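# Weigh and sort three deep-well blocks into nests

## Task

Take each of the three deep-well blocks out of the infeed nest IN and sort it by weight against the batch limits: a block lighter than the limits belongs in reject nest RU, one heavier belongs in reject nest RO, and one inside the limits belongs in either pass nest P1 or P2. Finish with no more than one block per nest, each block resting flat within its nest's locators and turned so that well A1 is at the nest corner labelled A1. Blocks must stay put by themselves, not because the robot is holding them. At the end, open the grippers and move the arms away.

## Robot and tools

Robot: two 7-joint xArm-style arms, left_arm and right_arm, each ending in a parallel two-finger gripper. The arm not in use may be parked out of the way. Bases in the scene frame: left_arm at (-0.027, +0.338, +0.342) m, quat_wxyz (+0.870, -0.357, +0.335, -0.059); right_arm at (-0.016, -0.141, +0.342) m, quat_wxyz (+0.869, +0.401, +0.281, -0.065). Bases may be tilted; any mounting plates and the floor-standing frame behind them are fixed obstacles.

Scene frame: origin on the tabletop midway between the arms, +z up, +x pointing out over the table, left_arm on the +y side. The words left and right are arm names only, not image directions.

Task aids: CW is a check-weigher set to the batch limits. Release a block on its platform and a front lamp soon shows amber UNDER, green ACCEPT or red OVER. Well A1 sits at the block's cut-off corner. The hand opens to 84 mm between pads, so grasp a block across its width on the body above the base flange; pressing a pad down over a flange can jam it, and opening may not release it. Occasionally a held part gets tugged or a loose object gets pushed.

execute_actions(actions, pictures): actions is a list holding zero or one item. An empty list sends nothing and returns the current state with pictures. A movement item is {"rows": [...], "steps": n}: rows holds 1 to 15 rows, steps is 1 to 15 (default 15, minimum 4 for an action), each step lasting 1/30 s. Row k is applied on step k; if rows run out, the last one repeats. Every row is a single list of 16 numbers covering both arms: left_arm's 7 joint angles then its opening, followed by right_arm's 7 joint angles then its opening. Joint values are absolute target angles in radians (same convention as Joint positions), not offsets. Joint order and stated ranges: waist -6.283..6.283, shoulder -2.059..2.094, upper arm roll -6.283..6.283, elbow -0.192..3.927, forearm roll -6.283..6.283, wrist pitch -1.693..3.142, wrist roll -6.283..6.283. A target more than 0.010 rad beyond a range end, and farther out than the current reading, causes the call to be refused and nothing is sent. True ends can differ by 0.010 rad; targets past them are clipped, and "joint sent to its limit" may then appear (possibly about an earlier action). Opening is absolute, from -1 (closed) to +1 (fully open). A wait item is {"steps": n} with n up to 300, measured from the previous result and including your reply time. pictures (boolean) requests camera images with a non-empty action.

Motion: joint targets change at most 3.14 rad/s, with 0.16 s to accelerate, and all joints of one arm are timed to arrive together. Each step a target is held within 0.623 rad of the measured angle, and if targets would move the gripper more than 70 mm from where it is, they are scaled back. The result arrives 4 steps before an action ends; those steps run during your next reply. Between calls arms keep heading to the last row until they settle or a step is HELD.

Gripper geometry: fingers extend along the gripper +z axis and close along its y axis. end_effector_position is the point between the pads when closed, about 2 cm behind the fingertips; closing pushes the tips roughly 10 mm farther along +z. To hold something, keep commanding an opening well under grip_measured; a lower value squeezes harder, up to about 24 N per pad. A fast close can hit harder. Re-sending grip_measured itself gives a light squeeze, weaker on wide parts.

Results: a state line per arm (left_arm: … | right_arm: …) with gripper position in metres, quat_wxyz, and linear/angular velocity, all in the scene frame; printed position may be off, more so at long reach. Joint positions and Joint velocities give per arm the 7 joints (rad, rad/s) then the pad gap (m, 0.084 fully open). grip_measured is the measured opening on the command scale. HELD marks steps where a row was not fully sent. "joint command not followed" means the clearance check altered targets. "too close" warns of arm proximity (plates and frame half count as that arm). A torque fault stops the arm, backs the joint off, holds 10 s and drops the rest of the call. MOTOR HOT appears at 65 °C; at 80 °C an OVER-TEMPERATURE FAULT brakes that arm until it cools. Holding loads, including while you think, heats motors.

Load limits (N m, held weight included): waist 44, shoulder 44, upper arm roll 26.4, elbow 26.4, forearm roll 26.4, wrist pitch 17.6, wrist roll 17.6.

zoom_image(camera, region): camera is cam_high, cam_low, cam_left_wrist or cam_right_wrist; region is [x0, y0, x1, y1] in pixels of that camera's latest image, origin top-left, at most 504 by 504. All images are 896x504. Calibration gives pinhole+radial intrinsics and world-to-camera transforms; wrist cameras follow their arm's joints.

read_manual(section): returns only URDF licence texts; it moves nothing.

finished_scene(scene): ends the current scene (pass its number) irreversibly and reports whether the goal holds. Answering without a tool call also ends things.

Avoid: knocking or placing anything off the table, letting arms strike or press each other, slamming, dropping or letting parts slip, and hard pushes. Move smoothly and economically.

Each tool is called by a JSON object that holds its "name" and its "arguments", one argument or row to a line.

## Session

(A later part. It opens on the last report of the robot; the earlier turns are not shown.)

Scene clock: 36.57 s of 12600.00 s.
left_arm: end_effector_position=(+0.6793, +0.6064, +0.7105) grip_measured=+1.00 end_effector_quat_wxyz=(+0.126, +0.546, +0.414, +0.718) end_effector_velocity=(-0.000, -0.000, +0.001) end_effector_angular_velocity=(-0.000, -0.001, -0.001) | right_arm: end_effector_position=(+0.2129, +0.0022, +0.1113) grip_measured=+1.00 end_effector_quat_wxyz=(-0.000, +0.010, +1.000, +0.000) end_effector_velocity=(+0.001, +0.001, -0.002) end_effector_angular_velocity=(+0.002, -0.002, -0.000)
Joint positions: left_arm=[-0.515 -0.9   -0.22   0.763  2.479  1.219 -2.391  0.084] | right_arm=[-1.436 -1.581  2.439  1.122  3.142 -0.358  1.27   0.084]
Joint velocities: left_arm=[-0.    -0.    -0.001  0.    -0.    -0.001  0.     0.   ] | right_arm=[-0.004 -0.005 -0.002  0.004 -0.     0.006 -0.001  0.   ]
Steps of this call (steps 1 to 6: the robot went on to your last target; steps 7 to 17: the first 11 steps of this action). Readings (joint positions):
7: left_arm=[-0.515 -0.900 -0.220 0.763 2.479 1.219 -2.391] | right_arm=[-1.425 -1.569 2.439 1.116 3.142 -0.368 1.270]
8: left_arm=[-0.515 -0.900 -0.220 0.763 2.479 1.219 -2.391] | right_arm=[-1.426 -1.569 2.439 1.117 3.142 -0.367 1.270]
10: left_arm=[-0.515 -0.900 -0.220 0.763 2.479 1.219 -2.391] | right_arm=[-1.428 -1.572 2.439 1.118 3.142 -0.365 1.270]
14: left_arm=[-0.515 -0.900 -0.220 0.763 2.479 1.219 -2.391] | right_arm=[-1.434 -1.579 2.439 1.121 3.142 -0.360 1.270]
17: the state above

{"name": "execute_actions", "arguments": {
  "actions": [
    {"rows":[[-0.515,-0.9,-0.22,0.763,2.479,1.219,-2.391,1,-1.4418,-1.588,2.4393,1.126,3.1416,-0.3528,1.27,1],[-0.515,-0.9,-0.22,0.763,2.479,1.219,-2.391,1,-1.4475,-1.5947,2.4392,1.1297,3.1416,-0.3476,1.27,1],[-0.515,-0.9,-0.22,0.763,2.479,1.219,-2.391,1,-1.4533,-1.6015,2.439,1.1335,3.1416,-0.3425,1.27,1],[-0.515,-0.9,-0.22,0.763,2.479,1.219,-2.391,1,-1.4591,-1.6083,2.4388,1.1373,3.1416,-0.3375,1.27,1],[-0.515,-0.9,-0.22,0.763,2.479,1.219,-2.391,1,-1.4649,-1.615,2.4386,1.1412,3.1416,-0.3325,1.27,1],[-0.515,-0.9,-0.22,0.763,2.479,1.219,-2.391,1,-1.4707,-1.6218,2.4383,1.1452,3.1416,-0.3276,1.27,1],[-0.515,-0.9,-0.22,0.763,2.479,1.219,-2.391,1,-1.4765,-1.6286,2.438,1.1493,3.1416,-0.3228,1.27,1],[-0.515,-0.9,-0.22,0.763,2.479,1.219,-2.391,1,-1.4824,-1.6354,2.4376,1.1534,3.1416,-0.318,1.27,1]],"steps":15}
  ]
}}

{"name": "execute_actions", "arguments": {
  "actions": [
    {"rows":[[-0.515,-0.9,-0.22,0.763,2.479,1.219,-2.391,1,-1.4824,-1.6354,2.4376,1.1534,3.1416,-0.318,1.27,-1]],"steps":12}
  ]
}}

{"name": "execute_actions", "arguments": {
  "actions": [
    {"rows":[[-0.515,-0.9,-0.22,0.763,2.479,1.219,-2.391,1,-1.4253,-1.5684,2.4395,1.1157,3.1416,-0.3681,1.27,-1],[-0.515,-0.9,-0.22,0.763,2.479,1.219,-2.391,1,-1.4253,-1.5684,2.4395,1.1157,3.1416,-0.3681,1.27,-1],[-0.515,-0.9,-0.22,0.763,2.479,1.219,-2.391,1,-1.4253,-1.5684,2.4395,1.1157,3.1416,-0.3681,1.27,-1],[-0.515,-0.9,-0.22,0.763,2.479,1.219,-2.391,1,-1.25,-1.385,2.44,1.067,3.1416,-0.573,1.276,-1]],"steps":15}
  ]
}}

{"name": "execute_actions", "arguments": {
  "actions": [
    {"rows":[[-0.515,-0.9,-0.22,0.763,2.479,1.219,-2.391,1,-1.0178,-1.6291,2.9456,1.1849,3.1416,-0.5658,1.8776,-1]],"steps":15}
  ]
}}

{"name": "execute_actions", "arguments": {
  "actions": [
    {"steps":15}
  ]
}}

{"name": "execute_actions", "arguments": {
  "actions": [
    {"rows":[[-0.515,-0.9,-0.22,0.763,2.479,1.219,-2.391,1,-1.029,-1.684,2.944,1.198,3.1416,-0.524,1.8776,-1],[-0.515,-0.9,-0.22,0.763,2.479,1.219,-2.391,1,-1.029,-1.684,2.944,1.198,3.1416,-0.524,1.8776,-1],[-0.515,-0.9,-0.22,0.763,2.479,1.219,-2.391,1,-1.0355,-1.716,2.9432,1.207,3.1416,-0.5,1.8776,-1],[-0.515,-0.9,-0.22,0.763,2.479,1.219,-2.391,1,-1.0355,-1.716,2.9432,1.207,3.1416,-0.5,1.8776,-1],[-0.515,-0.9,-0.22,0.763,2.479,1.219,-2.391,1,-1.0403,-1.74,2.9426,1.2137,3.1416,-0.482,1.8776,-1],[-0.515,-0.9,-0.22,0.763,2.479,1.219,-2.391,1,-1.0403,-1.74,2.9426,1.2137,3.1416,-0.482,1.8776,-1],[-0.515,-0.9,-0.22,0.763,2.479,1.219,-2.391,1,-1.0428,-1.752,2.9423,1.217,3.1416,-0.473,1.8776,-1],[-0.515,-0.9,-0.22,0.763,2.479,1.219,-2.391,1,-1.0428,-1.752,2.9423,1.217,3.1416,-0.473,1.8776,-1],[-0.515,-0.9,-0.22,0.763,2.479,1.219,-2.391,1,-1.0462,-1.769,2.942,1.2218,3.1416,-0.4605,1.8776,-1]],"steps":15}
  ]
}}

{"name": "execute_actions", "arguments": {
  "actions": [
    {"rows":[[-0.515,-0.9,-0.22,0.763,2.479,1.219,-2.391,1,-1.0462,-1.769,2.942,1.2218,3.1416,-0.4605,1.8776,1]],"steps":12}
  ]
}}

{"name": "execute_actions", "arguments": {
  "actions": [
    {"rows":[[-0.515,-0.9,-0.22,0.763,2.479,1.219,-2.391,1,-1.0428,-1.752,2.9423,1.217,3.1416,-0.473,1.8776,1],[-0.515,-0.9,-0.22,0.763,2.479,1.219,-2.391,1,-1.0428,-1.752,2.9423,1.217,3.1416,-0.473,1.8776,1],[-0.515,-0.9,-0.22,0.763,2.479,1.219,-2.391,1,-1.0403,-1.74,2.9426,1.2137,3.1416,-0.482,1.8776,1],[-0.515,-0.9,-0.22,0.763,2.479,1.219,-2.391,1,-1.0403,-1.74,2.9426,1.2137,3.1416,-0.482,1.8776,1],[-0.515,-0.9,-0.22,0.763,2.479,1.219,-2.391,1,-1.0379,-1.728,2.9429,1.2103,3.1416,-0.491,1.8776,1]],"steps":15}
  ]
}}

{"name": "execute_actions", "arguments": {
  "actions": [
    {"steps":20}
  ],
  "pictures": true
}}

Scene clock: 38.20 s of 12600.00 s.
left_arm: end_effector_position=(+0.6793, +0.6064, +0.7105) grip_measured=+1.00 end_effector_quat_wxyz=(+0.126, +0.546, +0.414, +0.718) end_effector_velocity=(-0.000, -0.000, +0.000) end_effector_angular_velocity=(+0.000, -0.000, -0.000) | right_arm: end_effector_position=(+0.2126, +0.0016, +0.0866) grip_measured=+1.00 end_effector_quat_wxyz=(-0.001, +0.010, +1.000, -0.001) end_effector_velocity=(-0.002, -0.001, -0.023) end_effector_angular_velocity=(-0.002, +0.003, +0.002)
Joint positions: left_arm=[-0.515 -0.9   -0.22   0.763  2.479  1.219 -2.391  0.084] | right_arm=[-1.482 -1.634  2.438  1.152  3.142 -0.319  1.27   0.084]
Joint velocities: left_arm=[ 0.    -0.    -0.001 -0.     0.    -0.     0.     0.   ] | right_arm=[-0.042 -0.049 -0.     0.027 -0.     0.035 -0.001  0.   ]
Steps of this call (steps 1 to 4: the last 4 steps of your previous action; steps 5 to 15: the robot went on to your last target; steps 16 to 38: nothing new was sent; steps 39 to 49: the first 11 steps of this action). Readings (joint positions):
39: left_arm=[-0.515 -0.900 -0.220 0.763 2.479 1.219 -2.391] | right_arm=[-1.436 -1.582 2.439 1.123 3.142 -0.358 1.270]
40: left_arm=[-0.515 -0.900 -0.220 0.763 2.479 1.219 -2.391] | right_arm=[-1.438 -1.584 2.439 1.124 3.142 -0.356 1.270]
42: left_arm=[-0.515 -0.900 -0.220 0.763 2.479 1.219 -2.391] | right_arm=[-1.446 -1.593 2.439 1.130 3.142 -0.348 1.270]
46: left_arm=[-0.515 -0.900 -0.220 0.763 2.479 1.219 -2.391] | right_arm=[-1.470 -1.620 2.438 1.144 3.142 -0.329 1.270]
49: the state above

Scene clock: 38.60 s of 12600.00 s.
left_arm: end_effector_position=(+0.6793, +0.6064, +0.7105) grip_measured=+1.00 end_effector_quat_wxyz=(+0.126, +0.546, +0.414, +0.718) end_effector_velocity=(+0.000, +0.000, -0.001) end_effector_angular_velocity=(-0.000, +0.001, -0.000) | right_arm: end_effector_position=(+0.2130, +0.0024, +0.0864) grip_measured=+0.96 end_effector_quat_wxyz=(-0.000, +0.011, +1.000, +0.000) end_effector_velocity=(-0.000, -0.000, -0.000) end_effector_angular_velocity=(-0.000, +0.001, +0.001)
Joint positions: left_arm=[-0.515 -0.9   -0.22   0.763  2.479  1.219 -2.391  0.084] | right_arm=[-1.482 -1.635  2.438  1.154  3.142 -0.318  1.27   0.083]
Joint velocities: left_arm=[-0.    -0.     0.001 -0.     0.    -0.001  0.     0.   ] | right_arm=[-0.001 -0.     0.001  0.    -0.    -0.    -0.     0.   ]
Steps of this call (steps 1 to 4: the last 4 steps of your previous action; steps 5 to 12: the first 8 steps of this action). Readings (joint positions):
5: left_arm=[-0.515 -0.900 -0.220 0.763 2.479 1.219 -2.391] | right_arm=[-1.482 -1.635 2.438 1.153 3.142 -0.318 1.270]
6: left_arm=[-0.515 -0.900 -0.220 0.763 2.479 1.219 -2.391] | right_arm=[-1.482 -1.635 2.438 1.153 3.142 -0.318 1.270]
8: left_arm=[-0.515 -0.900 -0.220 0.763 2.479 1.219 -2.391] | right_arm=[-1.482 -1.635 2.438 1.153 3.142 -0.318 1.270]
12: the state above

Scene clock: 39.10 s of 12600.00 s.
left_arm: end_effector_position=(+0.6793, +0.6064, +0.7105) grip_measured=+1.00 end_effector_quat_wxyz=(+0.126, +0.546, +0.414, +0.718) end_effector_velocity=(-0.000, -0.001, +0.000) end_effector_angular_velocity=(+0.000, -0.000, -0.001) | right_arm: end_effector_position=(+0.2084, +0.0124, +0.2146) grip_measured=+0.96 end_effector_quat_wxyz=(+0.003, +0.002, +1.000, +0.006) end_effector_velocity=(-0.031, +0.018, +0.172) end_effector_angular_velocity=(+0.066, -0.002, +0.070)
Joint positions: left_arm=[-0.515 -0.9   -0.22   0.763  2.479  1.219 -2.391  0.084] | right_arm=[-1.255 -1.39   2.441  1.076  3.142 -0.56   1.276  0.083]
Joint velocities: left_arm=[ 0.     0.001 -0.001 -0.    -0.     0.001  0.     0.   ] | right_arm=[ 0.306  0.315  0.025 -0.056  0.004 -0.316  0.01  -0.   ]
Steps of this call (steps 1 to 4: the last 4 steps of your previous action; steps 5 to 15: the first 11 steps of this action). Readings (joint positions):
5: left_arm=[-0.515 -0.900 -0.220 0.763 2.479 1.219 -2.391] | right_arm=[-1.482 -1.634 2.438 1.153 3.142 -0.319 1.270]
6: left_arm=[-0.515 -0.900 -0.220 0.763 2.479 1.219 -2.391] | right_arm=[-1.475 -1.627 2.438 1.147 3.142 -0.326 1.270]
8: left_arm=[-0.515 -0.900 -0.220 0.763 2.479 1.219 -2.391] | right_arm=[-1.442 -1.588 2.439 1.122 3.142 -0.356 1.270]
12: left_arm=[-0.515 -0.900 -0.220 0.763 2.479 1.219 -2.391] | right_arm=[-1.326 -1.465 2.439 1.090 3.141 -0.485 1.273]
15: the state above

Scene clock: 39.60 s of 12600.00 s.
left_arm: end_effector_position=(+0.6793, +0.6064, +0.7105) grip_measured=+1.00 end_effector_quat_wxyz=(+0.126, +0.546, +0.414, +0.718) end_effector_velocity=(-0.000, +0.001, +0.001) end_effector_angular_velocity=(-0.000, -0.002, +0.001) | right_arm: end_effector_position=(+0.0616, +0.0435, +0.2055) grip_measured=+0.96 end_effector_quat_wxyz=(+0.005, -0.005, +1.000, +0.009) end_effector_velocity=(-0.518, -0.011, -0.077) end_effector_angular_velocity=(-0.044, +0.049, +0.012)
Joint positions: left_arm=[-0.515 -0.9   -0.22   0.763  2.479  1.219 -2.391  0.084] | right_arm=[-1.098 -1.548  2.773  1.146  3.142 -0.567  1.671  0.083]
Joint velocities: left_arm=[ 0.    -0.002 -0.001  0.     0.    -0.     0.     0.   ] | right_arm=[ 0.527 -0.529  1.129  0.254  0.002  0.012  1.315 -0.   ]
Steps of this call (steps 1 to 4: the last 4 steps of your previous action; steps 5 to 15: the first 11 steps of this action). Readings (joint positions):
5: left_arm=[-0.515 -0.900 -0.220 0.763 2.479 1.219 -2.391] | right_arm=[-1.251 -1.387 2.440 1.065 3.142 -0.572 1.277]
6: left_arm=[-0.515 -0.900 -0.220 0.763 2.479 1.219 -2.391] | right_arm=[-1.249 -1.392 2.445 1.068 3.141 -0.572 1.288]
8: left_arm=[-0.515 -0.900 -0.220 0.763 2.479 1.219 -2.391] | right_arm=[-1.226 -1.419 2.495 1.084 3.140 -0.571 1.359]
12: left_arm=[-0.515 -0.900 -0.220 0.763 2.479 1.219 -2.391] | right_arm=[-1.151 -1.495 2.662 1.120 3.142 -0.569 1.538]
15: the state above

Scene clock: 40.10 s of 12600.00 s.
left_arm: end_effector_position=(+0.6793, +0.6064, +0.7105) grip_measured=+1.00 end_effector_quat_wxyz=(+0.126, +0.546, +0.414, +0.718) end_effector_velocity=(+0.000, -0.000, -0.001) end_effector_angular_velocity=(+0.000, +0.001, -0.001) | right_arm: end_effector_position=(-0.0154, +0.0315, +0.1907) grip_measured=+0.96 end_effector_quat_wxyz=(-0.000, +0.001, +1.000, +0.000) end_effector_velocity=(-0.009, -0.004, -0.001) end_effector_angular_velocity=(-0.005, +0.006, +0.015)
Joint positions: left_arm=[-0.515 -0.9   -0.22   0.763  2.479  1.219 -2.391  0.084] | right_arm=[-1.019 -1.628  2.943  1.185  3.141 -0.566  1.877  0.083]
Joint velocities: left_arm=[-0.     0.001  0.001 -0.     0.    -0.001  0.     0.   ] | right_arm=[ 0.006 -0.005  0.019  0.     0.003  0.001  0.002 -0.   ]
Kept back: nothing.
Steps of this call (steps 1 to 4: the last 4 steps of your previous action; steps 5 to 15: the robot went on to your last target). Readings (joint positions):
1: left_arm=[-0.515 -0.900 -0.220 0.763 2.479 1.219 -2.391] | right_arm=[-1.081 -1.565 2.811 1.154 3.142 -0.567 1.715]
2: left_arm=[-0.515 -0.900 -0.220 0.763 2.479 1.219 -2.391] | right_arm=[-1.064 -1.583 2.848 1.163 3.142 -0.567 1.758]
4: left_arm=[-0.515 -0.900 -0.220 0.763 2.479 1.219 -2.391] | right_arm=[-1.033 -1.614 2.914 1.177 3.142 -0.566 1.834]
8: left_arm=[-0.515 -0.900 -0.220 0.763 2.479 1.219 -2.391] | right_arm=[-1.018 -1.630 2.945 1.183 3.142 -0.566 1.875]
15: the state above

Scene clock: 40.47 s of 12600.00 s.
left_arm: end_effector_position=(+0.6793, +0.6064, +0.7105) grip_measured=+1.00 end_effector_quat_wxyz=(+0.126, +0.546, +0.414, +0.718) end_effector_velocity=(+0.000, -0.000, +0.000) end_effector_angular_velocity=(+0.000, +0.000, -0.001) | right_arm: end_effector_position=(-0.0162, +0.0307, +0.1360) grip_measured=+0.96 end_effector_quat_wxyz=(-0.000, +0.000, +1.000, -0.001) end_effector_velocity=(-0.004, +0.005, -0.063) end_effector_angular_velocity=(+0.019, +0.006, +0.008)
Joint positions: left_arm=[-0.515 -0.9   -0.22   0.763  2.479  1.219 -2.391  0.084] | right_arm=[-1.045 -1.762  2.942  1.219  3.142 -0.466  1.878  0.083]
Joint velocities: left_arm=[ 0.     0.    -0.     0.    -0.    -0.001  0.     0.   ] | right_arm=[-0.03  -0.158 -0.002  0.06  -0.002  0.121 -0.001 -0.   ]
Steps of this call (steps 1 to 11: the first 11 steps of this action). Readings (joint positions):
1: left_arm=[-0.515 -0.900 -0.220 0.763 2.479 1.219 -2.391] | right_arm=[-1.019 -1.629 2.944 1.185 3.141 -0.565 1.877]
2: left_arm=[-0.515 -0.900 -0.220 0.763 2.479 1.219 -2.391] | right_arm=[-1.021 -1.636 2.944 1.188 3.142 -0.558 1.877]
4: left_arm=[-0.515 -0.900 -0.220 0.763 2.479 1.219 -2.391] | right_arm=[-1.028 -1.674 2.943 1.200 3.141 -0.528 1.877]
8: left_arm=[-0.515 -0.900 -0.220 0.763 2.479 1.219 -2.391] | right_arm=[-1.041 -1.741 2.943 1.210 3.142 -0.484 1.878]
11: the state above

Scene clock: 40.87 s of 12600.00 s.
left_arm: end_effector_position=(+0.6793, +0.6064, +0.7105) grip_measured=+1.00 end_effector_quat_wxyz=(+0.126, +0.546, +0.414, +0.718) end_effector_velocity=(+0.000, +0.001, -0.001) end_effector_angular_velocity=(-0.001, +0.001, +0.003) | right_arm: end_effector_position=(-0.0165, +0.0313, +0.1335) grip_measured=+1.00 end_effector_quat_wxyz=(-0.000, +0.000, +1.000, +0.000) end_effector_velocity=(+0.001, -0.001, -0.001) end_effector_angular_velocity=(-0.003, -0.001, +0.000)
Joint positions: left_arm=[-0.515 -0.9   -0.22   0.763  2.479  1.219 -2.391  0.084] | right_arm=[-1.046 -1.768  2.942  1.222  3.142 -0.461  1.878  0.084]
Joint velocities: left_arm=[-0.    -0.001  0.002 -0.     0.     0.001 -0.     0.   ] | right_arm=[-0.001 -0.002 -0.001 -0.001 -0.001  0.    -0.001  0.001]
Steps of this call (steps 1 to 4: the last 4 steps of your previous action; steps 5 to 12: the first 8 steps of this action). Readings (joint positions):
5: left_arm=[-0.515 -0.900 -0.220 0.763 2.479 1.219 -2.391] | right_arm=[-1.046 -1.768 2.942 1.222 3.142 -0.461 1.878]
6: left_arm=[-0.515 -0.900 -0.220 0.763 2.479 1.219 -2.391] | right_arm=[-1.046 -1.768 2.942 1.222 3.142 -0.461 1.878]
8: left_arm=[-0.515 -0.900 -0.220 0.763 2.479 1.219 -2.391] | right_arm=[-1.046 -1.768 2.942 1.222 3.142 -0.461 1.878]
12: the state above

Scene clock: 41.37 s of 12600.00 s.
left_arm: end_effector_position=(+0.6793, +0.6064, +0.7105) grip_measured=+1.00 end_effector_quat_wxyz=(+0.126, +0.546, +0.414, +0.718) end_effector_velocity=(+0.000, +0.000, -0.001) end_effector_angular_velocity=(-0.000, +0.002, -0.000) | right_arm: end_effector_position=(-0.0164, +0.0320, +0.1501) grip_measured=+1.00 end_effector_quat_wxyz=(-0.000, +0.000, +1.000, +0.000) end_effector_velocity=(+0.003, -0.009, -0.005) end_effector_angular_velocity=(-0.022, -0.008, +0.002)
Joint positions: left_arm=[-0.515 -0.9   -0.22   0.763  2.479  1.219 -2.391  0.084] | right_arm=[-1.038 -1.728  2.943  1.211  3.142 -0.491  1.878  0.084]
Joint velocities: left_arm=[-0.     0.     0.002 -0.001  0.    -0.    -0.     0.   ] | right_arm=[-0.001 -0.008  0.001 -0.011 -0.001 -0.004 -0.001 -0.   ]
Steps of this call (steps 1 to 4: the last 4 steps of your previous action; steps 5 to 15: the first 11 steps of this action). Readings (joint positions):
5: left_arm=[-0.515 -0.900 -0.220 0.763 2.479 1.219 -2.391] | right_arm=[-1.046 -1.768 2.942 1.222 3.142 -0.461 1.878]
6: left_arm=[-0.515 -0.900 -0.220 0.763 2.479 1.219 -2.391] | right_arm=[-1.045 -1.764 2.942 1.220 3.142 -0.465 1.878]
8: left_arm=[-0.515 -0.900 -0.220 0.763 2.479 1.219 -2.391] | right_arm=[-1.043 -1.751 2.942 1.216 3.142 -0.474 1.878]
12: left_arm=[-0.515 -0.900 -0.220 0.763 2.479 1.219 -2.391] | right_arm=[-1.038 -1.729 2.943 1.212 3.142 -0.489 1.878]
15: the state above

Scene clock: 42.03 s of 12600.00 s.
left_arm: end_effector_position=(+0.6793, +0.6064, +0.7105) grip_measured=+1.00 end_effector_quat_wxyz=(+0.126, +0.546, +0.414, +0.718) end_effector_velocity=(+0.000, +0.000, -0.000) end_effector_angular_velocity=(-0.000, +0.001, +0.001) | right_arm: end_effector_position=(-0.0163, +0.0316, +0.1500) grip_measured=+1.00 end_effector_quat_wxyz=(-0.000, +0.000, +1.000, -0.000) end_effector_velocity=(-0.001, -0.000, -0.000) end_effector_angular_velocity=(-0.000, +0.002, -0.001)
Joint positions: left_arm=[-0.515 -0.9   -0.22   0.763  2.479  1.219 -2.391  0.084] | right_arm=[-1.038 -1.728  2.943  1.21   3.142 -0.491  1.878  0.084]
Joint velocities: left_arm=[ 0.     0.     0.001  0.    -0.     0.001  0.     0.   ] | right_arm=[-0.001  0.     0.001 -0.     0.001  0.001  0.001 -0.   ]
Kept back: nothing.
Steps of this call (steps 1 to 4: the last 4 steps of your previous action; steps 5 to 15: the robot went on to your last target; steps 16 to 20: nothing new was sent). Readings (joint positions):
1: left_arm=[-0.515 -0.900 -0.220 0.763 2.479 1.219 -2.391] | right_arm=[-1.038 -1.728 2.943 1.210 3.142 -0.491 1.878]
2: left_arm=[-0.515 -0.900 -0.220 0.763 2.479 1.219 -2.391] | right_arm=[-1.038 -1.728 2.943 1.210 3.142 -0.491 1.878]
4: left_arm=[-0.515 -0.900 -0.220 0.763 2.479 1.219 -2.391] | right_arm=[-1.038 -1.728 2.943 1.210 3.142 -0.491 1.878]
8: left_arm=[-0.515 -0.900 -0.220 0.763 2.479 1.219 -2.391] | right_arm=[-1.038 -1.728 2.943 1.210 3.142 -0.491 1.878]
20: the state above
All arms were judged still, so your last target was given up. Only a new action makes them travel on or press farther. Fingers that are still opening or closing keep moving.
camera_calibration (this result's frames):
cam_left_wrist: T_world_to_cam=[[0.273371, -0.620319, 0.735169, -0.303339], [0.359959, -0.64278, -0.676213, 0.693584], [0.892019, 0.449487, 0.047572, -0.780618], [0, 0, 0, 1]] pos_world=[0.529588, 0.608533, 0.729152]
cam_right_wrist: T_world_to_cam=[[-0.0106582, 0.999866, -0.0124104, 0.0031481], [0.999929, 0.0107237, 0.00522828, 0.0796339], [0.00536067, -0.0123538, -0.999909, 0.27977], [0, 0, 0, 1]] pos_world=[-0.0810944, -0.000545441, 0.279367]

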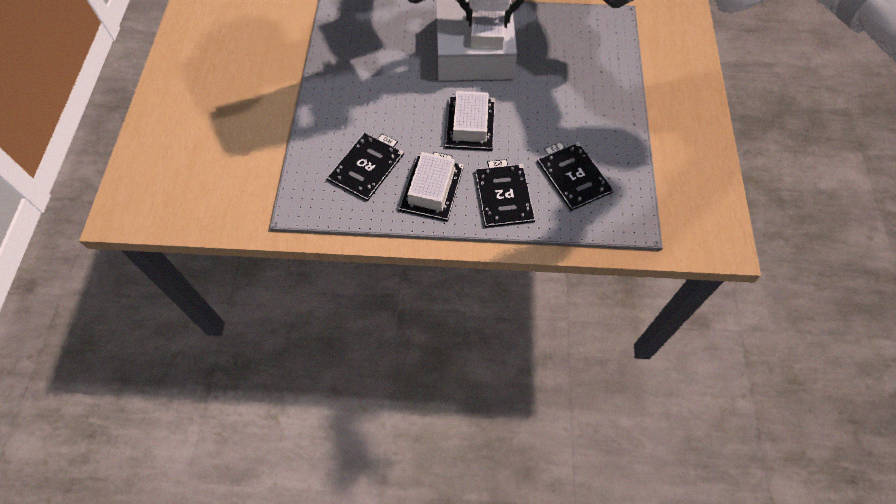

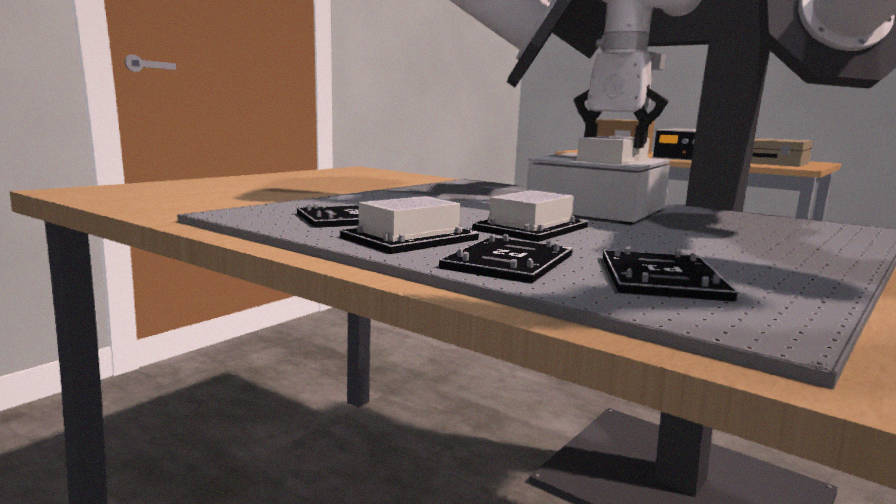

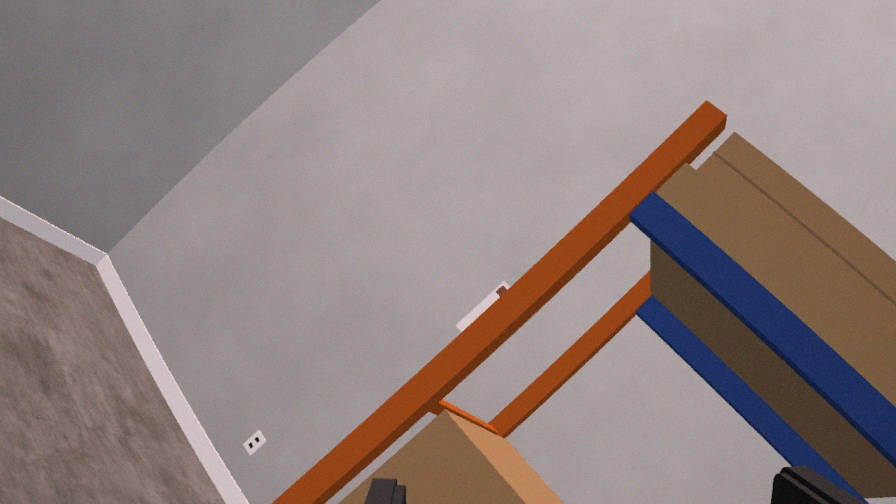

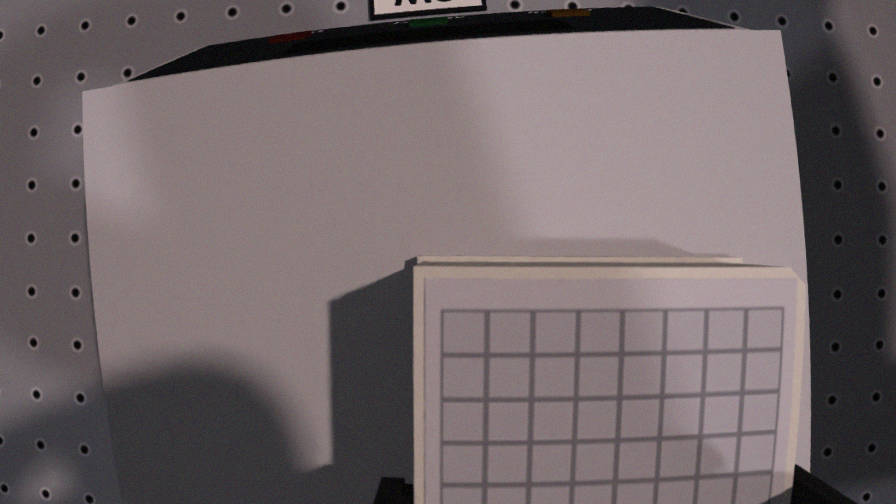

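{"name": "execute_actions", "arguments": {
  "actions": [
    {"rows":[[-0.515,-0.9,-0.22,0.763,2.479,1.219,-2.391,1,-1.029,-1.684,2.944,1.198,3.1416,-0.524,1.8776,1]],"steps":15}
  ],
  "pictures": true
}}

Scene clock: 43.13 s of 12600.00 s.
left_arm: end_effector_position=(+0.6793, +0.6064, +0.7105) grip_measured=+1.00 end_effector_quat_wxyz=(+0.126, +0.546, +0.414, +0.718) end_effector_velocity=(-0.000, +0.000, +0.001) end_effector_angular_velocity=(+0.000, -0.002, +0.001) | right_arm: end_effector_position=(-0.0161, +0.0311, +0.1676) grip_measured=+1.00 end_effector_quat_wxyz=(+0.000, +0.000, +1.000, -0.001) end_effector_velocity=(-0.000, -0.003, -0.002) end_effector_angular_velocity=(-0.008, -0.001, +0.001)
Joint positions: left_arm=[-0.515 -0.9   -0.22   0.763  2.479  1.219 -2.391  0.084] | right_arm=[-1.029 -1.684  2.944  1.198  3.142 -0.524  1.878  0.084]
Joint velocities: left_arm=[ 0.    -0.001 -0.002  0.     0.     0.001  0.     0.   ] | right_arm=[-0.002 -0.005  0.002 -0.002  0.    -0.001  0.     0.   ]
Steps of this call (steps 1 to 22: nothing new was sent; steps 23 to 33: the first 11 steps of this action). Readings (joint positions):
23: left_arm=[-0.515 -0.900 -0.220 0.763 2.479 1.219 -2.391] | right_arm=[-1.038 -1.727 2.943 1.210 3.142 -0.492 1.878]
24: left_arm=[-0.515 -0.900 -0.220 0.763 2.479 1.219 -2.391] | right_arm=[-1.036 -1.721 2.943 1.207 3.142 -0.499 1.878]
26: left_arm=[-0.515 -0.900 -0.220 0.763 2.479 1.219 -2.391] | right_arm=[-1.031 -1.694 2.944 1.200 3.142 -0.517 1.878]
30: left_arm=[-0.515 -0.900 -0.220 0.763 2.479 1.219 -2.391] | right_arm=[-1.029 -1.683 2.944 1.199 3.142 -0.524 1.878]
33: the state above
camera_calibration (this result's frames):
cam_left_wrist: T_world_to_cam=[[0.273371, -0.620319, 0.735169, -0.303339], [0.359959, -0.64278, -0.676213, 0.693584], [0.892019, 0.449488, 0.047572, -0.780618], [0, 0, 0, 1]] pos_world=[0.529588, 0.608533, 0.729152]
cam_right_wrist: T_world_to_cam=[[-0.0106051, 0.99985, -0.0136617, 0.00407564], [0.999927, 0.0106829, 0.00563289, 0.0792903], [0.00577799, -0.013601, -0.999891, 0.297432], [0, 0, 0, 1]] pos_world=[-0.0809598, -0.000876717, 0.297008]

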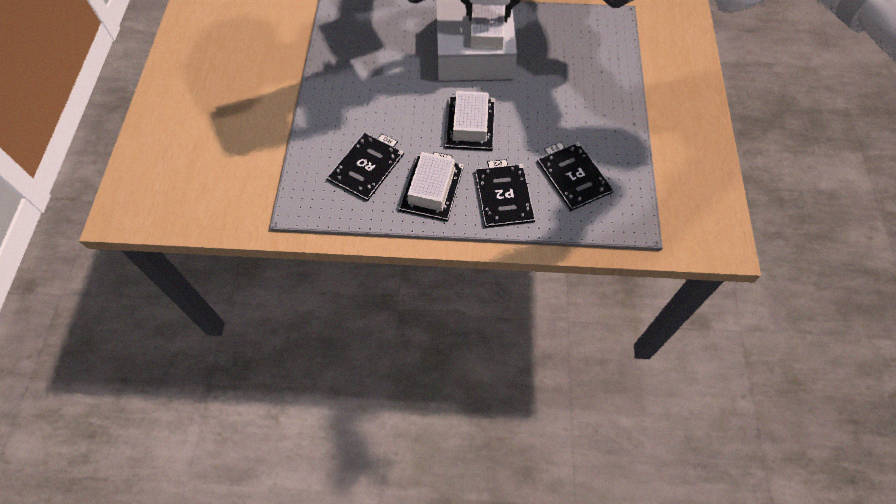

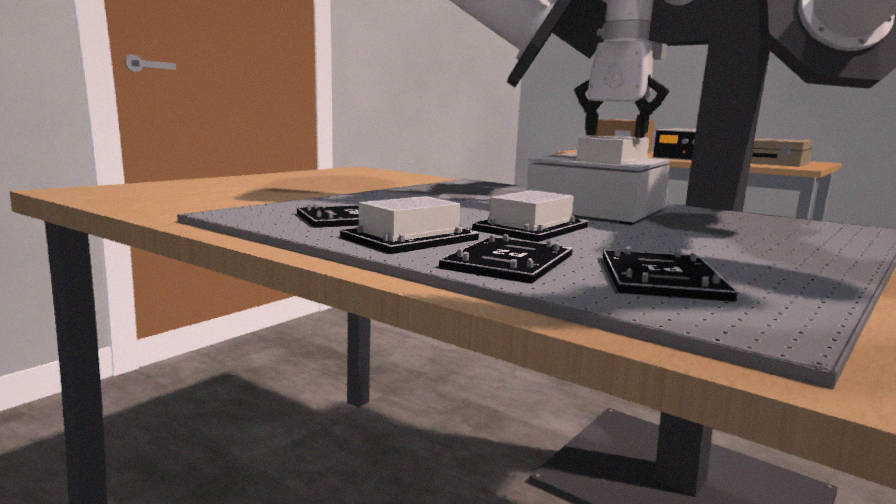

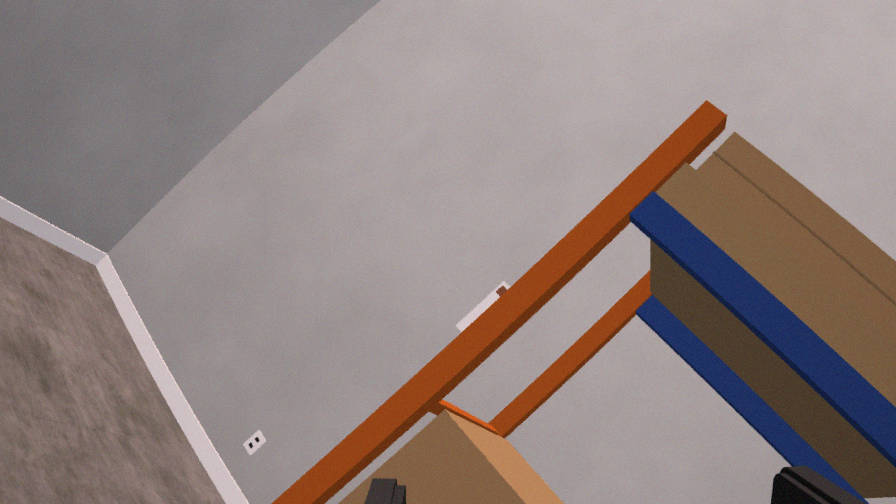

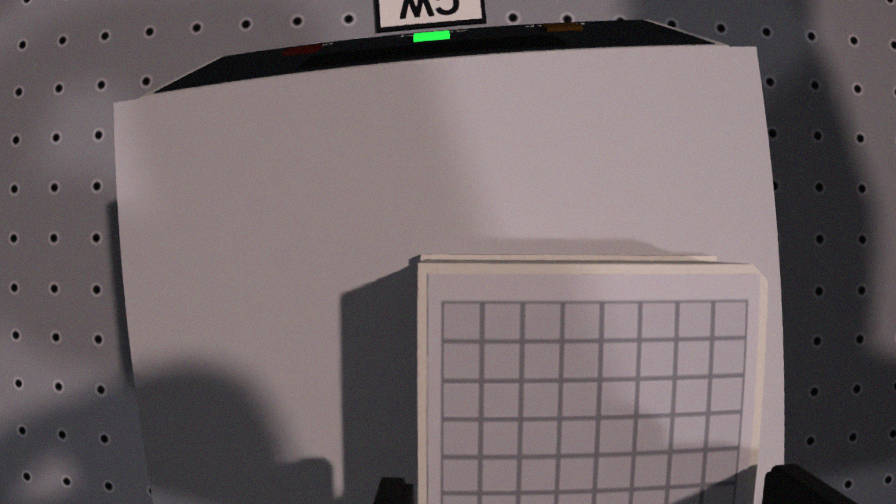

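{"name": "execute_actions", "arguments": {
  "actions": [
    {"rows":[[-0.515,-0.9,-0.22,0.763,2.479,1.219,-2.391,1,-1.033,-1.704,2.9435,1.2035,3.1416,-0.509,1.8776,1],[-0.515,-0.9,-0.22,0.763,2.479,1.219,-2.391,1,-1.033,-1.704,2.9435,1.2035,3.1416,-0.509,1.8776,1],[-0.515,-0.9,-0.22,0.763,2.479,1.219,-2.391,1,-1.0355,-1.716,2.9432,1.207,3.1416,-0.5,1.8776,1],[-0.515,-0.9,-0.22,0.763,2.479,1.219,-2.391,1,-1.0355,-1.716,2.9432,1.207,3.1416,-0.5,1.8776,1],[-0.515,-0.9,-0.22,0.763,2.479,1.219,-2.391,1,-1.0367,-1.722,2.943,1.2087,3.1416,-0.4955,1.8776,1],[-0.515,-0.9,-0.22,0.763,2.479,1.219,-2.391,1,-1.0367,-1.722,2.943,1.2087,3.1416,-0.4955,1.8776,1],[-0.515,-0.9,-0.22,0.763,2.479,1.219,-2.391,1,-1.0379,-1.728,2.9429,1.2103,3.1416,-0.491,1.8776,1],[-0.515,-0.9,-0.22,0.763,2.479,1.219,-2.391,1,-1.0379,-1.728,2.9429,1.2103,3.1416,-0.491,1.8776,1],[-0.515,-0.9,-0.22,0.763,2.479,1.219,-2.391,1,-1.0403,-1.74,2.9426,1.2137,3.1416,-0.482,1.8776,1],[-0.515,-0.9,-0.22,0.763,2.479,1.219,-2.391,1,-1.0403,-1.74,2.9426,1.2137,3.1416,-0.482,1.8776,1],[-0.515,-0.9,-0.22,0.763,2.479,1.219,-2.391,1,-1.0428,-1.752,2.9423,1.217,3.1416,-0.473,1.8776,1],[-0.515,-0.9,-0.22,0.763,2.479,1.219,-2.391,1,-1.0428,-1.752,2.9423,1.217,3.1416,-0.473,1.8776,1],[-0.515,-0.9,-0.22,0.763,2.479,1.219,-2.391,1,-1.0452,-1.764,2.942,1.2204,3.1416,-0.464,1.8776,1]],"steps":15}
  ]
}}

{"name": "execute_actions", "arguments": {
  "actions": [
    {"rows":[[-0.515,-0.9,-0.22,0.763,2.479,1.219,-2.391,1,-1.0452,-1.764,2.942,1.2204,3.1416,-0.464,1.8776,-1]],"steps":12}
  ]
}}

{"name": "execute_actions", "arguments": {
  "actions": [
    {"rows":[[-0.515,-0.9,-0.22,0.763,2.479,1.219,-2.391,1,-1.0178,-1.6291,2.9456,1.1849,3.1416,-0.5658,1.8776,-1]],"steps":12}
  ]
}}

{"name": "execute_actions", "arguments": {
  "actions": [
    {"rows":[[-0.515,-0.9,-0.22,0.763,2.479,1.219,-2.391,1,-1.25,-1.385,2.44,1.067,3.1416,-0.573,1.276,-1]],"steps":15}
  ]
}}

{"name": "execute_actions", "arguments": {
  "actions": [
    {"steps":8}
  ]
}}

{"name": "execute_actions", "arguments": {
  "actions": [
    {"rows":[[-0.515,-0.9,-0.22,0.763,2.479,1.219,-2.391,1,-1.65,-1.56,2.33,1.6,3.1416,-0.66,1.0,-1]],"steps":15}
  ]
}}

{"name": "execute_actions", "arguments": {
  "actions": [
    {"rows":[[-0.515,-0.9,-0.22,0.763,2.479,1.219,-2.391,1,-1.996,-1.744,2.219,2.15,3.1416,-0.867,0.782,-1]],"steps":15}
  ]
}}

{"name": "execute_actions", "arguments": {
  "actions": [
    {"steps":15}
  ],
  "pictures": true
}}

Scene clock: 44.30 s of 12600.00 s.
left_arm: end_effector_position=(+0.6793, +0.6064, +0.7105) grip_measured=+1.00 end_effector_quat_wxyz=(+0.126, +0.546, +0.414, +0.718) end_effector_velocity=(+0.000, -0.000, -0.001) end_effector_angular_velocity=(+0.000, +0.001, -0.000) | right_arm: end_effector_position=(-0.0163, +0.0316, +0.1468) grip_measured=+1.00 end_effector_quat_wxyz=(-0.000, +0.000, +1.000, +0.000) end_effector_velocity=(-0.001, -0.001, -0.064) end_effector_angular_velocity=(+0.003, +0.001, +0.003)
Joint positions: left_arm=[-0.515 -0.9   -0.22   0.763  2.479  1.219 -2.391  0.084] | right_arm=[-1.039 -1.736  2.943  1.213  3.142 -0.485  1.878  0.084]
Joint velocities: left_arm=[-0.     0.001  0.    -0.001 -0.     0.001  0.     0.   ] | right_arm=[-0.03  -0.157 -0.003  0.043  0.     0.12  -0.     0.   ]
Steps of this call (steps 1 to 4: the last 4 steps of your previous action; steps 5 to 15: the robot went on to your last target; steps 16 to 24: nothing new was sent; steps 25 to 35: the first 11 steps of this action). Readings (joint positions):
25: left_arm=[-0.515 -0.900 -0.220 0.763 2.479 1.219 -2.391] | right_arm=[-1.029 -1.685 2.944 1.198 3.142 -0.523 1.878]
26: left_arm=[-0.515 -0.900 -0.220 0.763 2.479 1.219 -2.391] | right_arm=[-1.030 -1.689 2.944 1.201 3.142 -0.519 1.878]
28: left_arm=[-0.515 -0.900 -0.220 0.763 2.479 1.219 -2.391] | right_arm=[-1.033 -1.703 2.944 1.205 3.142 -0.509 1.878]
32: left_arm=[-0.515 -0.900 -0.220 0.763 2.479 1.219 -2.391] | right_arm=[-1.037 -1.724 2.943 1.208 3.142 -0.495 1.878]
35: the state above

Scene clock: 44.70 s of 12600.00 s.
left_arm: end_effector_position=(+0.6793, +0.6064, +0.7105) grip_measured=+1.00 end_effector_quat_wxyz=(+0.126, +0.546, +0.414, +0.718) end_effector_velocity=(+0.000, -0.000, -0.001) end_effector_angular_velocity=(+0.000, +0.001, -0.001) | right_arm: end_effector_position=(-0.0163, +0.0309, +0.1360) grip_measured=+0.96 end_effector_quat_wxyz=(-0.000, +0.000, +1.000, -0.000) end_effector_velocity=(-0.001, +0.000, -0.001) end_effector_angular_velocity=(+0.001, +0.003, +0.000)
Joint positions: left_arm=[-0.515 -0.9   -0.22   0.763  2.479  1.219 -2.391  0.084] | right_arm=[-1.045 -1.762  2.942  1.22   3.142 -0.466  1.878  0.083]
Joint velocities: left_arm=[ 0.     0.     0.001 -0.001 -0.    -0.     0.     0.   ] | right_arm=[-0.001 -0.001  0.002  0.001  0.001  0.002 -0.     0.   ]
Steps of this call (steps 1 to 4: the last 4 steps of your previous action; steps 5 to 12: the first 8 steps of this action). Readings (joint positions):
5: left_arm=[-0.515 -0.900 -0.220 0.763 2.479 1.219 -2.391] | right_arm=[-1.045 -1.762 2.942 1.219 3.142 -0.466 1.878]
6: left_arm=[-0.515 -0.900 -0.220 0.763 2.479 1.219 -2.391] | right_arm=[-1.045 -1.762 2.942 1.220 3.142 -0.467 1.878]
8: left_arm=[-0.515 -0.900 -0.220 0.763 2.479 1.219 -2.391] | right_arm=[-1.045 -1.762 2.942 1.220 3.142 -0.467 1.878]
12: the state above

Scene clock: 45.10 s of 12600.00 s.
left_arm: end_effector_position=(+0.6793, +0.6064, +0.7105) grip_measured=+1.00 end_effector_quat_wxyz=(+0.126, +0.546, +0.414, +0.718) end_effector_velocity=(-0.000, +0.000, -0.000) end_effector_angular_velocity=(+0.000, +0.000, +0.000) | right_arm: end_effector_position=(-0.0179, +0.0366, +0.1930) grip_measured=+0.96 end_effector_quat_wxyz=(-0.002, +0.000, +1.000, +0.007) end_effector_velocity=(+0.012, -0.046, -0.006) end_effector_angular_velocity=(-0.116, -0.034, +0.004)
Joint positions: left_arm=[-0.515 -0.9   -0.22   0.763  2.479  1.219 -2.391  0.084] | right_arm=[-1.017 -1.625  2.945  1.192  3.142 -0.562  1.878  0.083]
Joint velocities: left_arm=[-0.    -0.     0.    -0.     0.     0.001  0.     0.   ] | right_arm=[ 0.001  0.005  0.004 -0.07   0.    -0.057 -0.    -0.   ]
Steps of this call (steps 1 to 4: the last 4 steps of your previous action; steps 5 to 12: the first 8 steps of this action). Readings (joint positions):
5: left_arm=[-0.515 -0.900 -0.220 0.763 2.479 1.219 -2.391] | right_arm=[-1.045 -1.762 2.942 1.220 3.142 -0.466 1.878]
6: left_arm=[-0.515 -0.900 -0.220 0.763 2.479 1.219 -2.391] | right_arm=[-1.044 -1.756 2.942 1.217 3.142 -0.471 1.878]
8: left_arm=[-0.515 -0.900 -0.220 0.763 2.479 1.219 -2.391] | right_arm=[-1.032 -1.700 2.944 1.196 3.142 -0.517 1.878]
12: the state above

Scene clock: 45.60 s of 12600.00 s.
left_arm: end_effector_position=(+0.6793, +0.6064, +0.7105) grip_measured=+1.00 end_effector_quat_wxyz=(+0.126, +0.546, +0.414, +0.718) end_effector_velocity=(-0.000, -0.000, -0.000) end_effector_angular_velocity=(+0.001, +0.000, -0.000) | right_arm: end_effector_position=(+0.1341, +0.0360, +0.2144) grip_measured=+0.96 end_effector_quat_wxyz=(+0.006, -0.002, +1.000, +0.008) end_effector_velocity=(+0.504, -0.117, +0.042) end_effector_angular_velocity=(-0.057, +0.014, -0.060)
Joint positions: left_arm=[-0.515 -0.9   -0.22   0.763  2.479  1.219 -2.391  0.084] | right_arm=[-1.171 -1.47   2.614  1.109  3.141 -0.57   1.485  0.083]
Joint velocities: left_arm=[-0.    -0.001 -0.    -0.002 -0.     0.     0.     0.   ] | right_arm=[-0.516  0.555 -1.138 -0.261 -0.003 -0.018 -1.33  -0.   ]
Steps of this call (steps 1 to 4: the last 4 steps of your previous action; steps 5 to 15: the first 11 steps of this action). Readings (joint positions):
5: left_arm=[-0.515 -0.900 -0.220 0.763 2.479 1.219 -2.391] | right_arm=[-1.019 -1.631 2.945 1.183 3.142 -0.565 1.876]
6: left_arm=[-0.515 -0.900 -0.220 0.763 2.479 1.219 -2.391] | right_arm=[-1.022 -1.628 2.940 1.181 3.142 -0.565 1.865]
8: left_arm=[-0.515 -0.900 -0.220 0.763 2.479 1.219 -2.391] | right_arm=[-1.048 -1.602 2.890 1.168 3.143 -0.566 1.795]
12: left_arm=[-0.515 -0.900 -0.220 0.763 2.479 1.219 -2.391] | right_arm=[-1.120 -1.525 2.726 1.135 3.141 -0.568 1.618]
15: the state above

Scene clock: 45.87 s of 12600.00 s.
left_arm: end_effector_position=(+0.6793, +0.6064, +0.7105) grip_measured=+1.00 end_effector_quat_wxyz=(+0.126, +0.546, +0.414, +0.718) end_effector_velocity=(+0.000, -0.001, -0.001) end_effector_angular_velocity=(+0.001, +0.001, -0.003) | right_arm: end_effector_position=(+0.2064, +0.0062, +0.2162) grip_measured=+0.96 end_effector_quat_wxyz=(+0.000, +0.003, +1.000, -0.002) end_effector_velocity=(-0.048, +0.022, +0.005) end_effector_angular_velocity=(+0.028, +0.027, +0.147)
Joint positions: left_arm=[-0.515 -0.9   -0.22   0.763  2.479  1.219 -2.391  0.084] | right_arm=[-1.251 -1.386  2.44   1.066  3.141 -0.573  1.279  0.083]
Joint velocities: left_arm=[-0.     0.001  0.    -0.001  0.    -0.001  0.     0.   ] | right_arm=[ 0.034 -0.014  0.107  0.006  0.02   0.002 -0.048  0.   ]
Kept back: nothing.
Steps of this call (steps 1 to 4: the last 4 steps of your previous action; steps 5 to 8: the robot went on to your last target). Readings (joint positions):
1: left_arm=[-0.515 -0.900 -0.220 0.763 2.479 1.219 -2.391] | right_arm=[-1.188 -1.452 2.576 1.100 3.141 -0.571 1.440]
2: left_arm=[-0.515 -0.900 -0.220 0.763 2.479 1.219 -2.391] | right_arm=[-1.205 -1.433 2.538 1.091 3.141 -0.571 1.396]
4: left_arm=[-0.515 -0.900 -0.220 0.763 2.479 1.219 -2.391] | right_arm=[-1.236 -1.401 2.471 1.075 3.141 -0.573 1.320]
8: the state above

Scene clock: 46.23 s of 12600.00 s.
left_arm: end_effector_position=(+0.6793, +0.6064, +0.7105) grip_measured=+1.00 end_effector_quat_wxyz=(+0.126, +0.546, +0.414, +0.718) end_effector_velocity=(-0.000, +0.000, -0.000) end_effector_angular_velocity=(+0.000, +0.000, +0.001) | right_arm: end_effector_position=(+0.3114, +0.0765, +0.1658) grip_measured=+0.96 end_effector_quat_wxyz=(-0.005, -0.019, +1.000, +0.024) end_effector_velocity=(+0.325, +0.083, -0.197) end_effector_angular_velocity=(+0.048, -0.057, +0.110)
Joint positions: left_arm=[-0.515 -0.9   -0.22   0.763  2.479  1.219 -2.391  0.084] | right_arm=[-1.597 -1.538  2.344  1.53   3.141 -0.647  1.038  0.083]
Joint velocities: left_arm=[-0.    -0.001  0.    -0.001  0.     0.001 -0.     0.   ] | right_arm=[-1.004 -0.409 -0.324  1.259 -0.011 -0.189 -0.647 -0.   ]
Steps of this call (steps 1 to 11: the first 11 steps of this action). Readings (joint positions):
1: left_arm=[-0.515 -0.900 -0.220 0.763 2.479 1.219 -2.391] | right_arm=[-1.250 -1.387 2.443 1.067 3.142 -0.573 1.277]
2: left_arm=[-0.515 -0.900 -0.220 0.763 2.479 1.219 -2.391] | right_arm=[-1.255 -1.391 2.444 1.077 3.142 -0.576 1.271]
4: left_arm=[-0.515 -0.900 -0.220 0.763 2.479 1.219 -2.391] | right_arm=[-1.306 -1.417 2.434 1.148 3.143 -0.589 1.232]
8: left_arm=[-0.515 -0.900 -0.220 0.763 2.479 1.219 -2.391] | right_arm=[-1.478 -1.488 2.380 1.375 3.142 -0.623 1.118]
11: the state above

Scene clock: 46.73 s of 12600.00 s.
left_arm: end_effector_position=(+0.6793, +0.6064, +0.7105) grip_measured=+1.00 end_effector_quat_wxyz=(+0.126, +0.546, +0.414, +0.718) end_effector_velocity=(-0.000, +0.001, +0.000) end_effector_angular_velocity=(-0.001, -0.000, +0.003) | right_arm: end_effector_position=(+0.4117, +0.0881, +0.0990) grip_measured=+0.96 end_effector_quat_wxyz=(-0.002, -0.072, +0.997, -0.002) end_effector_velocity=(+0.048, -0.023, -0.105) end_effector_angular_velocity=(-0.115, +0.060, +0.190)
Joint positions: left_arm=[-0.515 -0.9   -0.22   0.763  2.479  1.219 -2.391  0.084] | right_arm=[-1.985 -1.735  2.22   2.12   3.141 -0.855  0.794  0.083]
Joint velocities: left_arm=[ 0.    -0.001  0.     0.001  0.     0.001 -0.     0.   ] | right_arm=[-0.473 -0.261 -0.124  0.665  0.002 -0.264 -0.276 -0.   ]
Steps of this call (steps 1 to 4: the last 4 steps of your previous action; steps 5 to 15: the first 11 steps of this action). Readings (joint positions):
5: left_arm=[-0.515 -0.900 -0.220 0.763 2.479 1.219 -2.391] | right_arm=[-1.651 -1.560 2.329 1.597 3.141 -0.660 1.001]
6: left_arm=[-0.515 -0.900 -0.220 0.763 2.479 1.219 -2.391] | right_arm=[-1.655 -1.563 2.330 1.608 3.142 -0.665 0.996]
8: left_arm=[-0.515 -0.900 -0.220 0.763 2.479 1.219 -2.391] | right_arm=[-1.696 -1.587 2.320 1.683 3.143 -0.694 0.966]
12: left_arm=[-0.515 -0.900 -0.220 0.763 2.479 1.219 -2.391] | right_arm=[-1.886 -1.685 2.252 1.977 3.141 -0.801 0.851]
15: the state above

Scene clock: 47.23 s of 12600.00 s.
left_arm: end_effector_position=(+0.6793, +0.6064, +0.7105) grip_measured=+1.00 end_effector_quat_wxyz=(+0.126, +0.546, +0.414, +0.718) end_effector_velocity=(-0.000, +0.000, -0.000) end_effector_angular_velocity=(+0.000, +0.000, +0.002) | right_arm: end_effector_position=(+0.4136, +0.0919, +0.0999) grip_measured=+0.96 end_effector_quat_wxyz=(-0.001, -0.078, +0.997, +0.000) end_effector_velocity=(+0.001, +0.000, -0.000) end_effector_angular_velocity=(+0.001, -0.000, -0.001)
Joint positions: left_arm=[-0.515 -0.9   -0.22   0.763  2.479  1.219 -2.391  0.084] | right_arm=[-1.995 -1.744  2.219  2.15   3.142 -0.867  0.782  0.083]
Joint velocities: left_arm=[ 0.    -0.    -0.    -0.001  0.     0.002 -0.     0.   ] | right_arm=[-0.003 -0.    -0.001  0.004  0.001 -0.001 -0.001  0.   ]
Kept back: nothing.
Steps of this call (steps 1 to 4: the last 4 steps of your previous action; steps 5 to 15: the robot went on to your last target). Readings (joint positions):
1: left_arm=[-0.515 -0.900 -0.220 0.763 2.479 1.219 -2.391] | right_arm=[-1.995 -1.742 2.218 2.135 3.141 -0.861 0.788]
2: left_arm=[-0.515 -0.900 -0.220 0.763 2.479 1.219 -2.391] | right_arm=[-1.998 -1.744 2.218 2.141 3.141 -0.864 0.785]
4: left_arm=[-0.515 -0.900 -0.220 0.763 2.479 1.219 -2.391] | right_arm=[-1.995 -1.744 2.220 2.147 3.142 -0.867 0.783]
8: left_arm=[-0.515 -0.900 -0.220 0.763 2.479 1.219 -2.391] | right_arm=[-1.993 -1.743 2.220 2.150 3.142 -0.867 0.782]
15: the state above
camera_calibration (this result's frames):
cam_left_wrist: T_world_to_cam=[[0.273371, -0.620319, 0.735169, -0.303339], [0.359959, -0.64278, -0.676213, 0.693584], [0.892019, 0.449488, 0.047572, -0.780618], [0, 0, 0, 1]] pos_world=[0.529588, 0.608533, 0.729152]
cam_right_wrist: T_world_to_cam=[[-0.166924, 0.985907, -0.0111553, 0.0125667], [0.985952, 0.166978, 0.00407238, -0.359039], [0.00587767, -0.0103188, -0.999929, 0.227726], [0, 0, 0, 1]] pos_world=[0.354754, 0.0499119, 0.229313]

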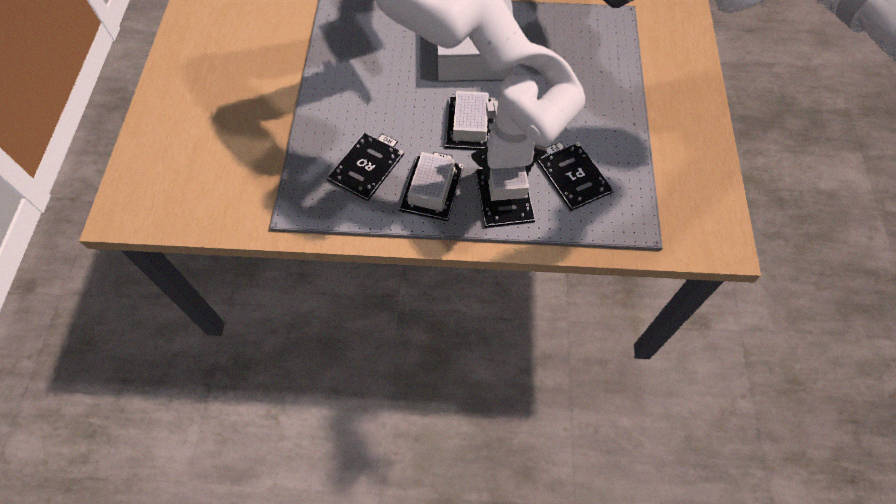

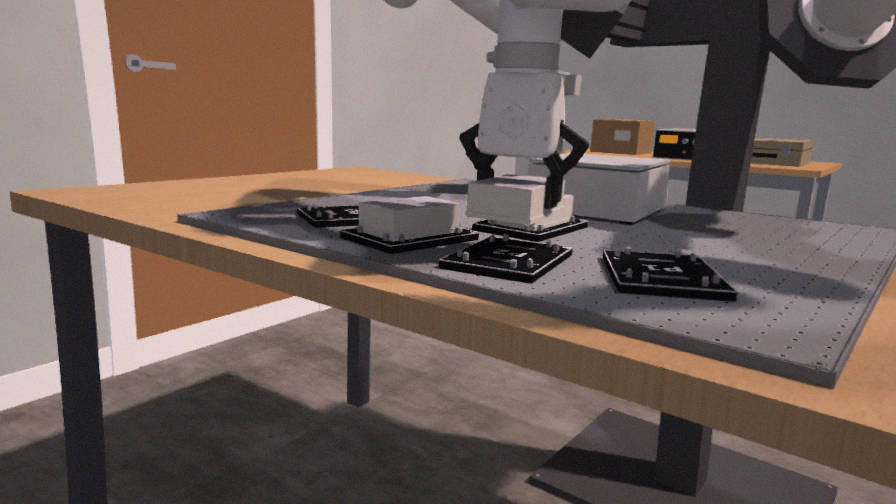

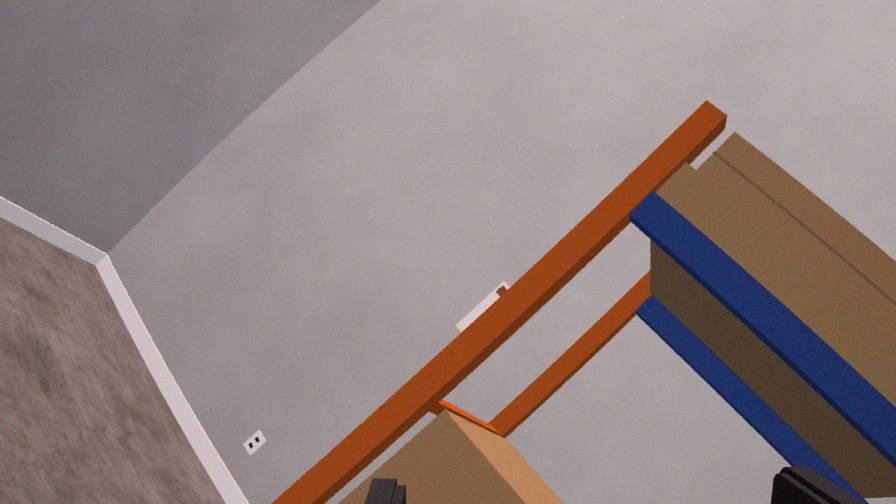

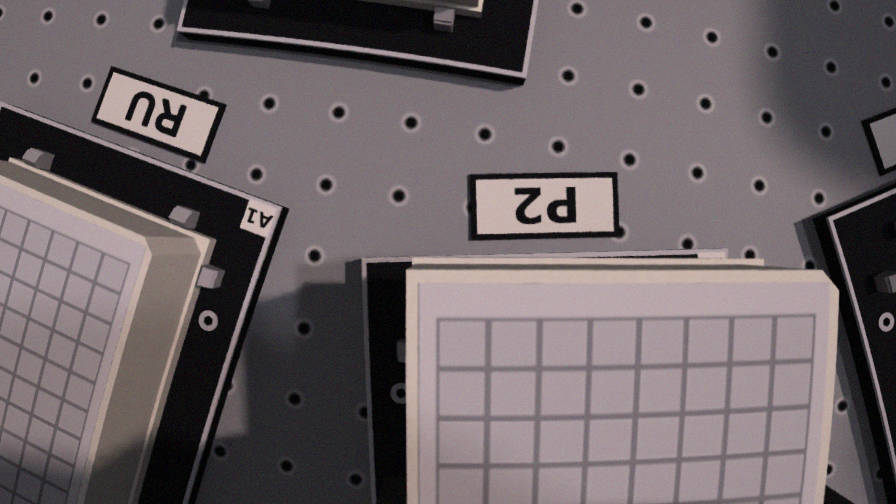

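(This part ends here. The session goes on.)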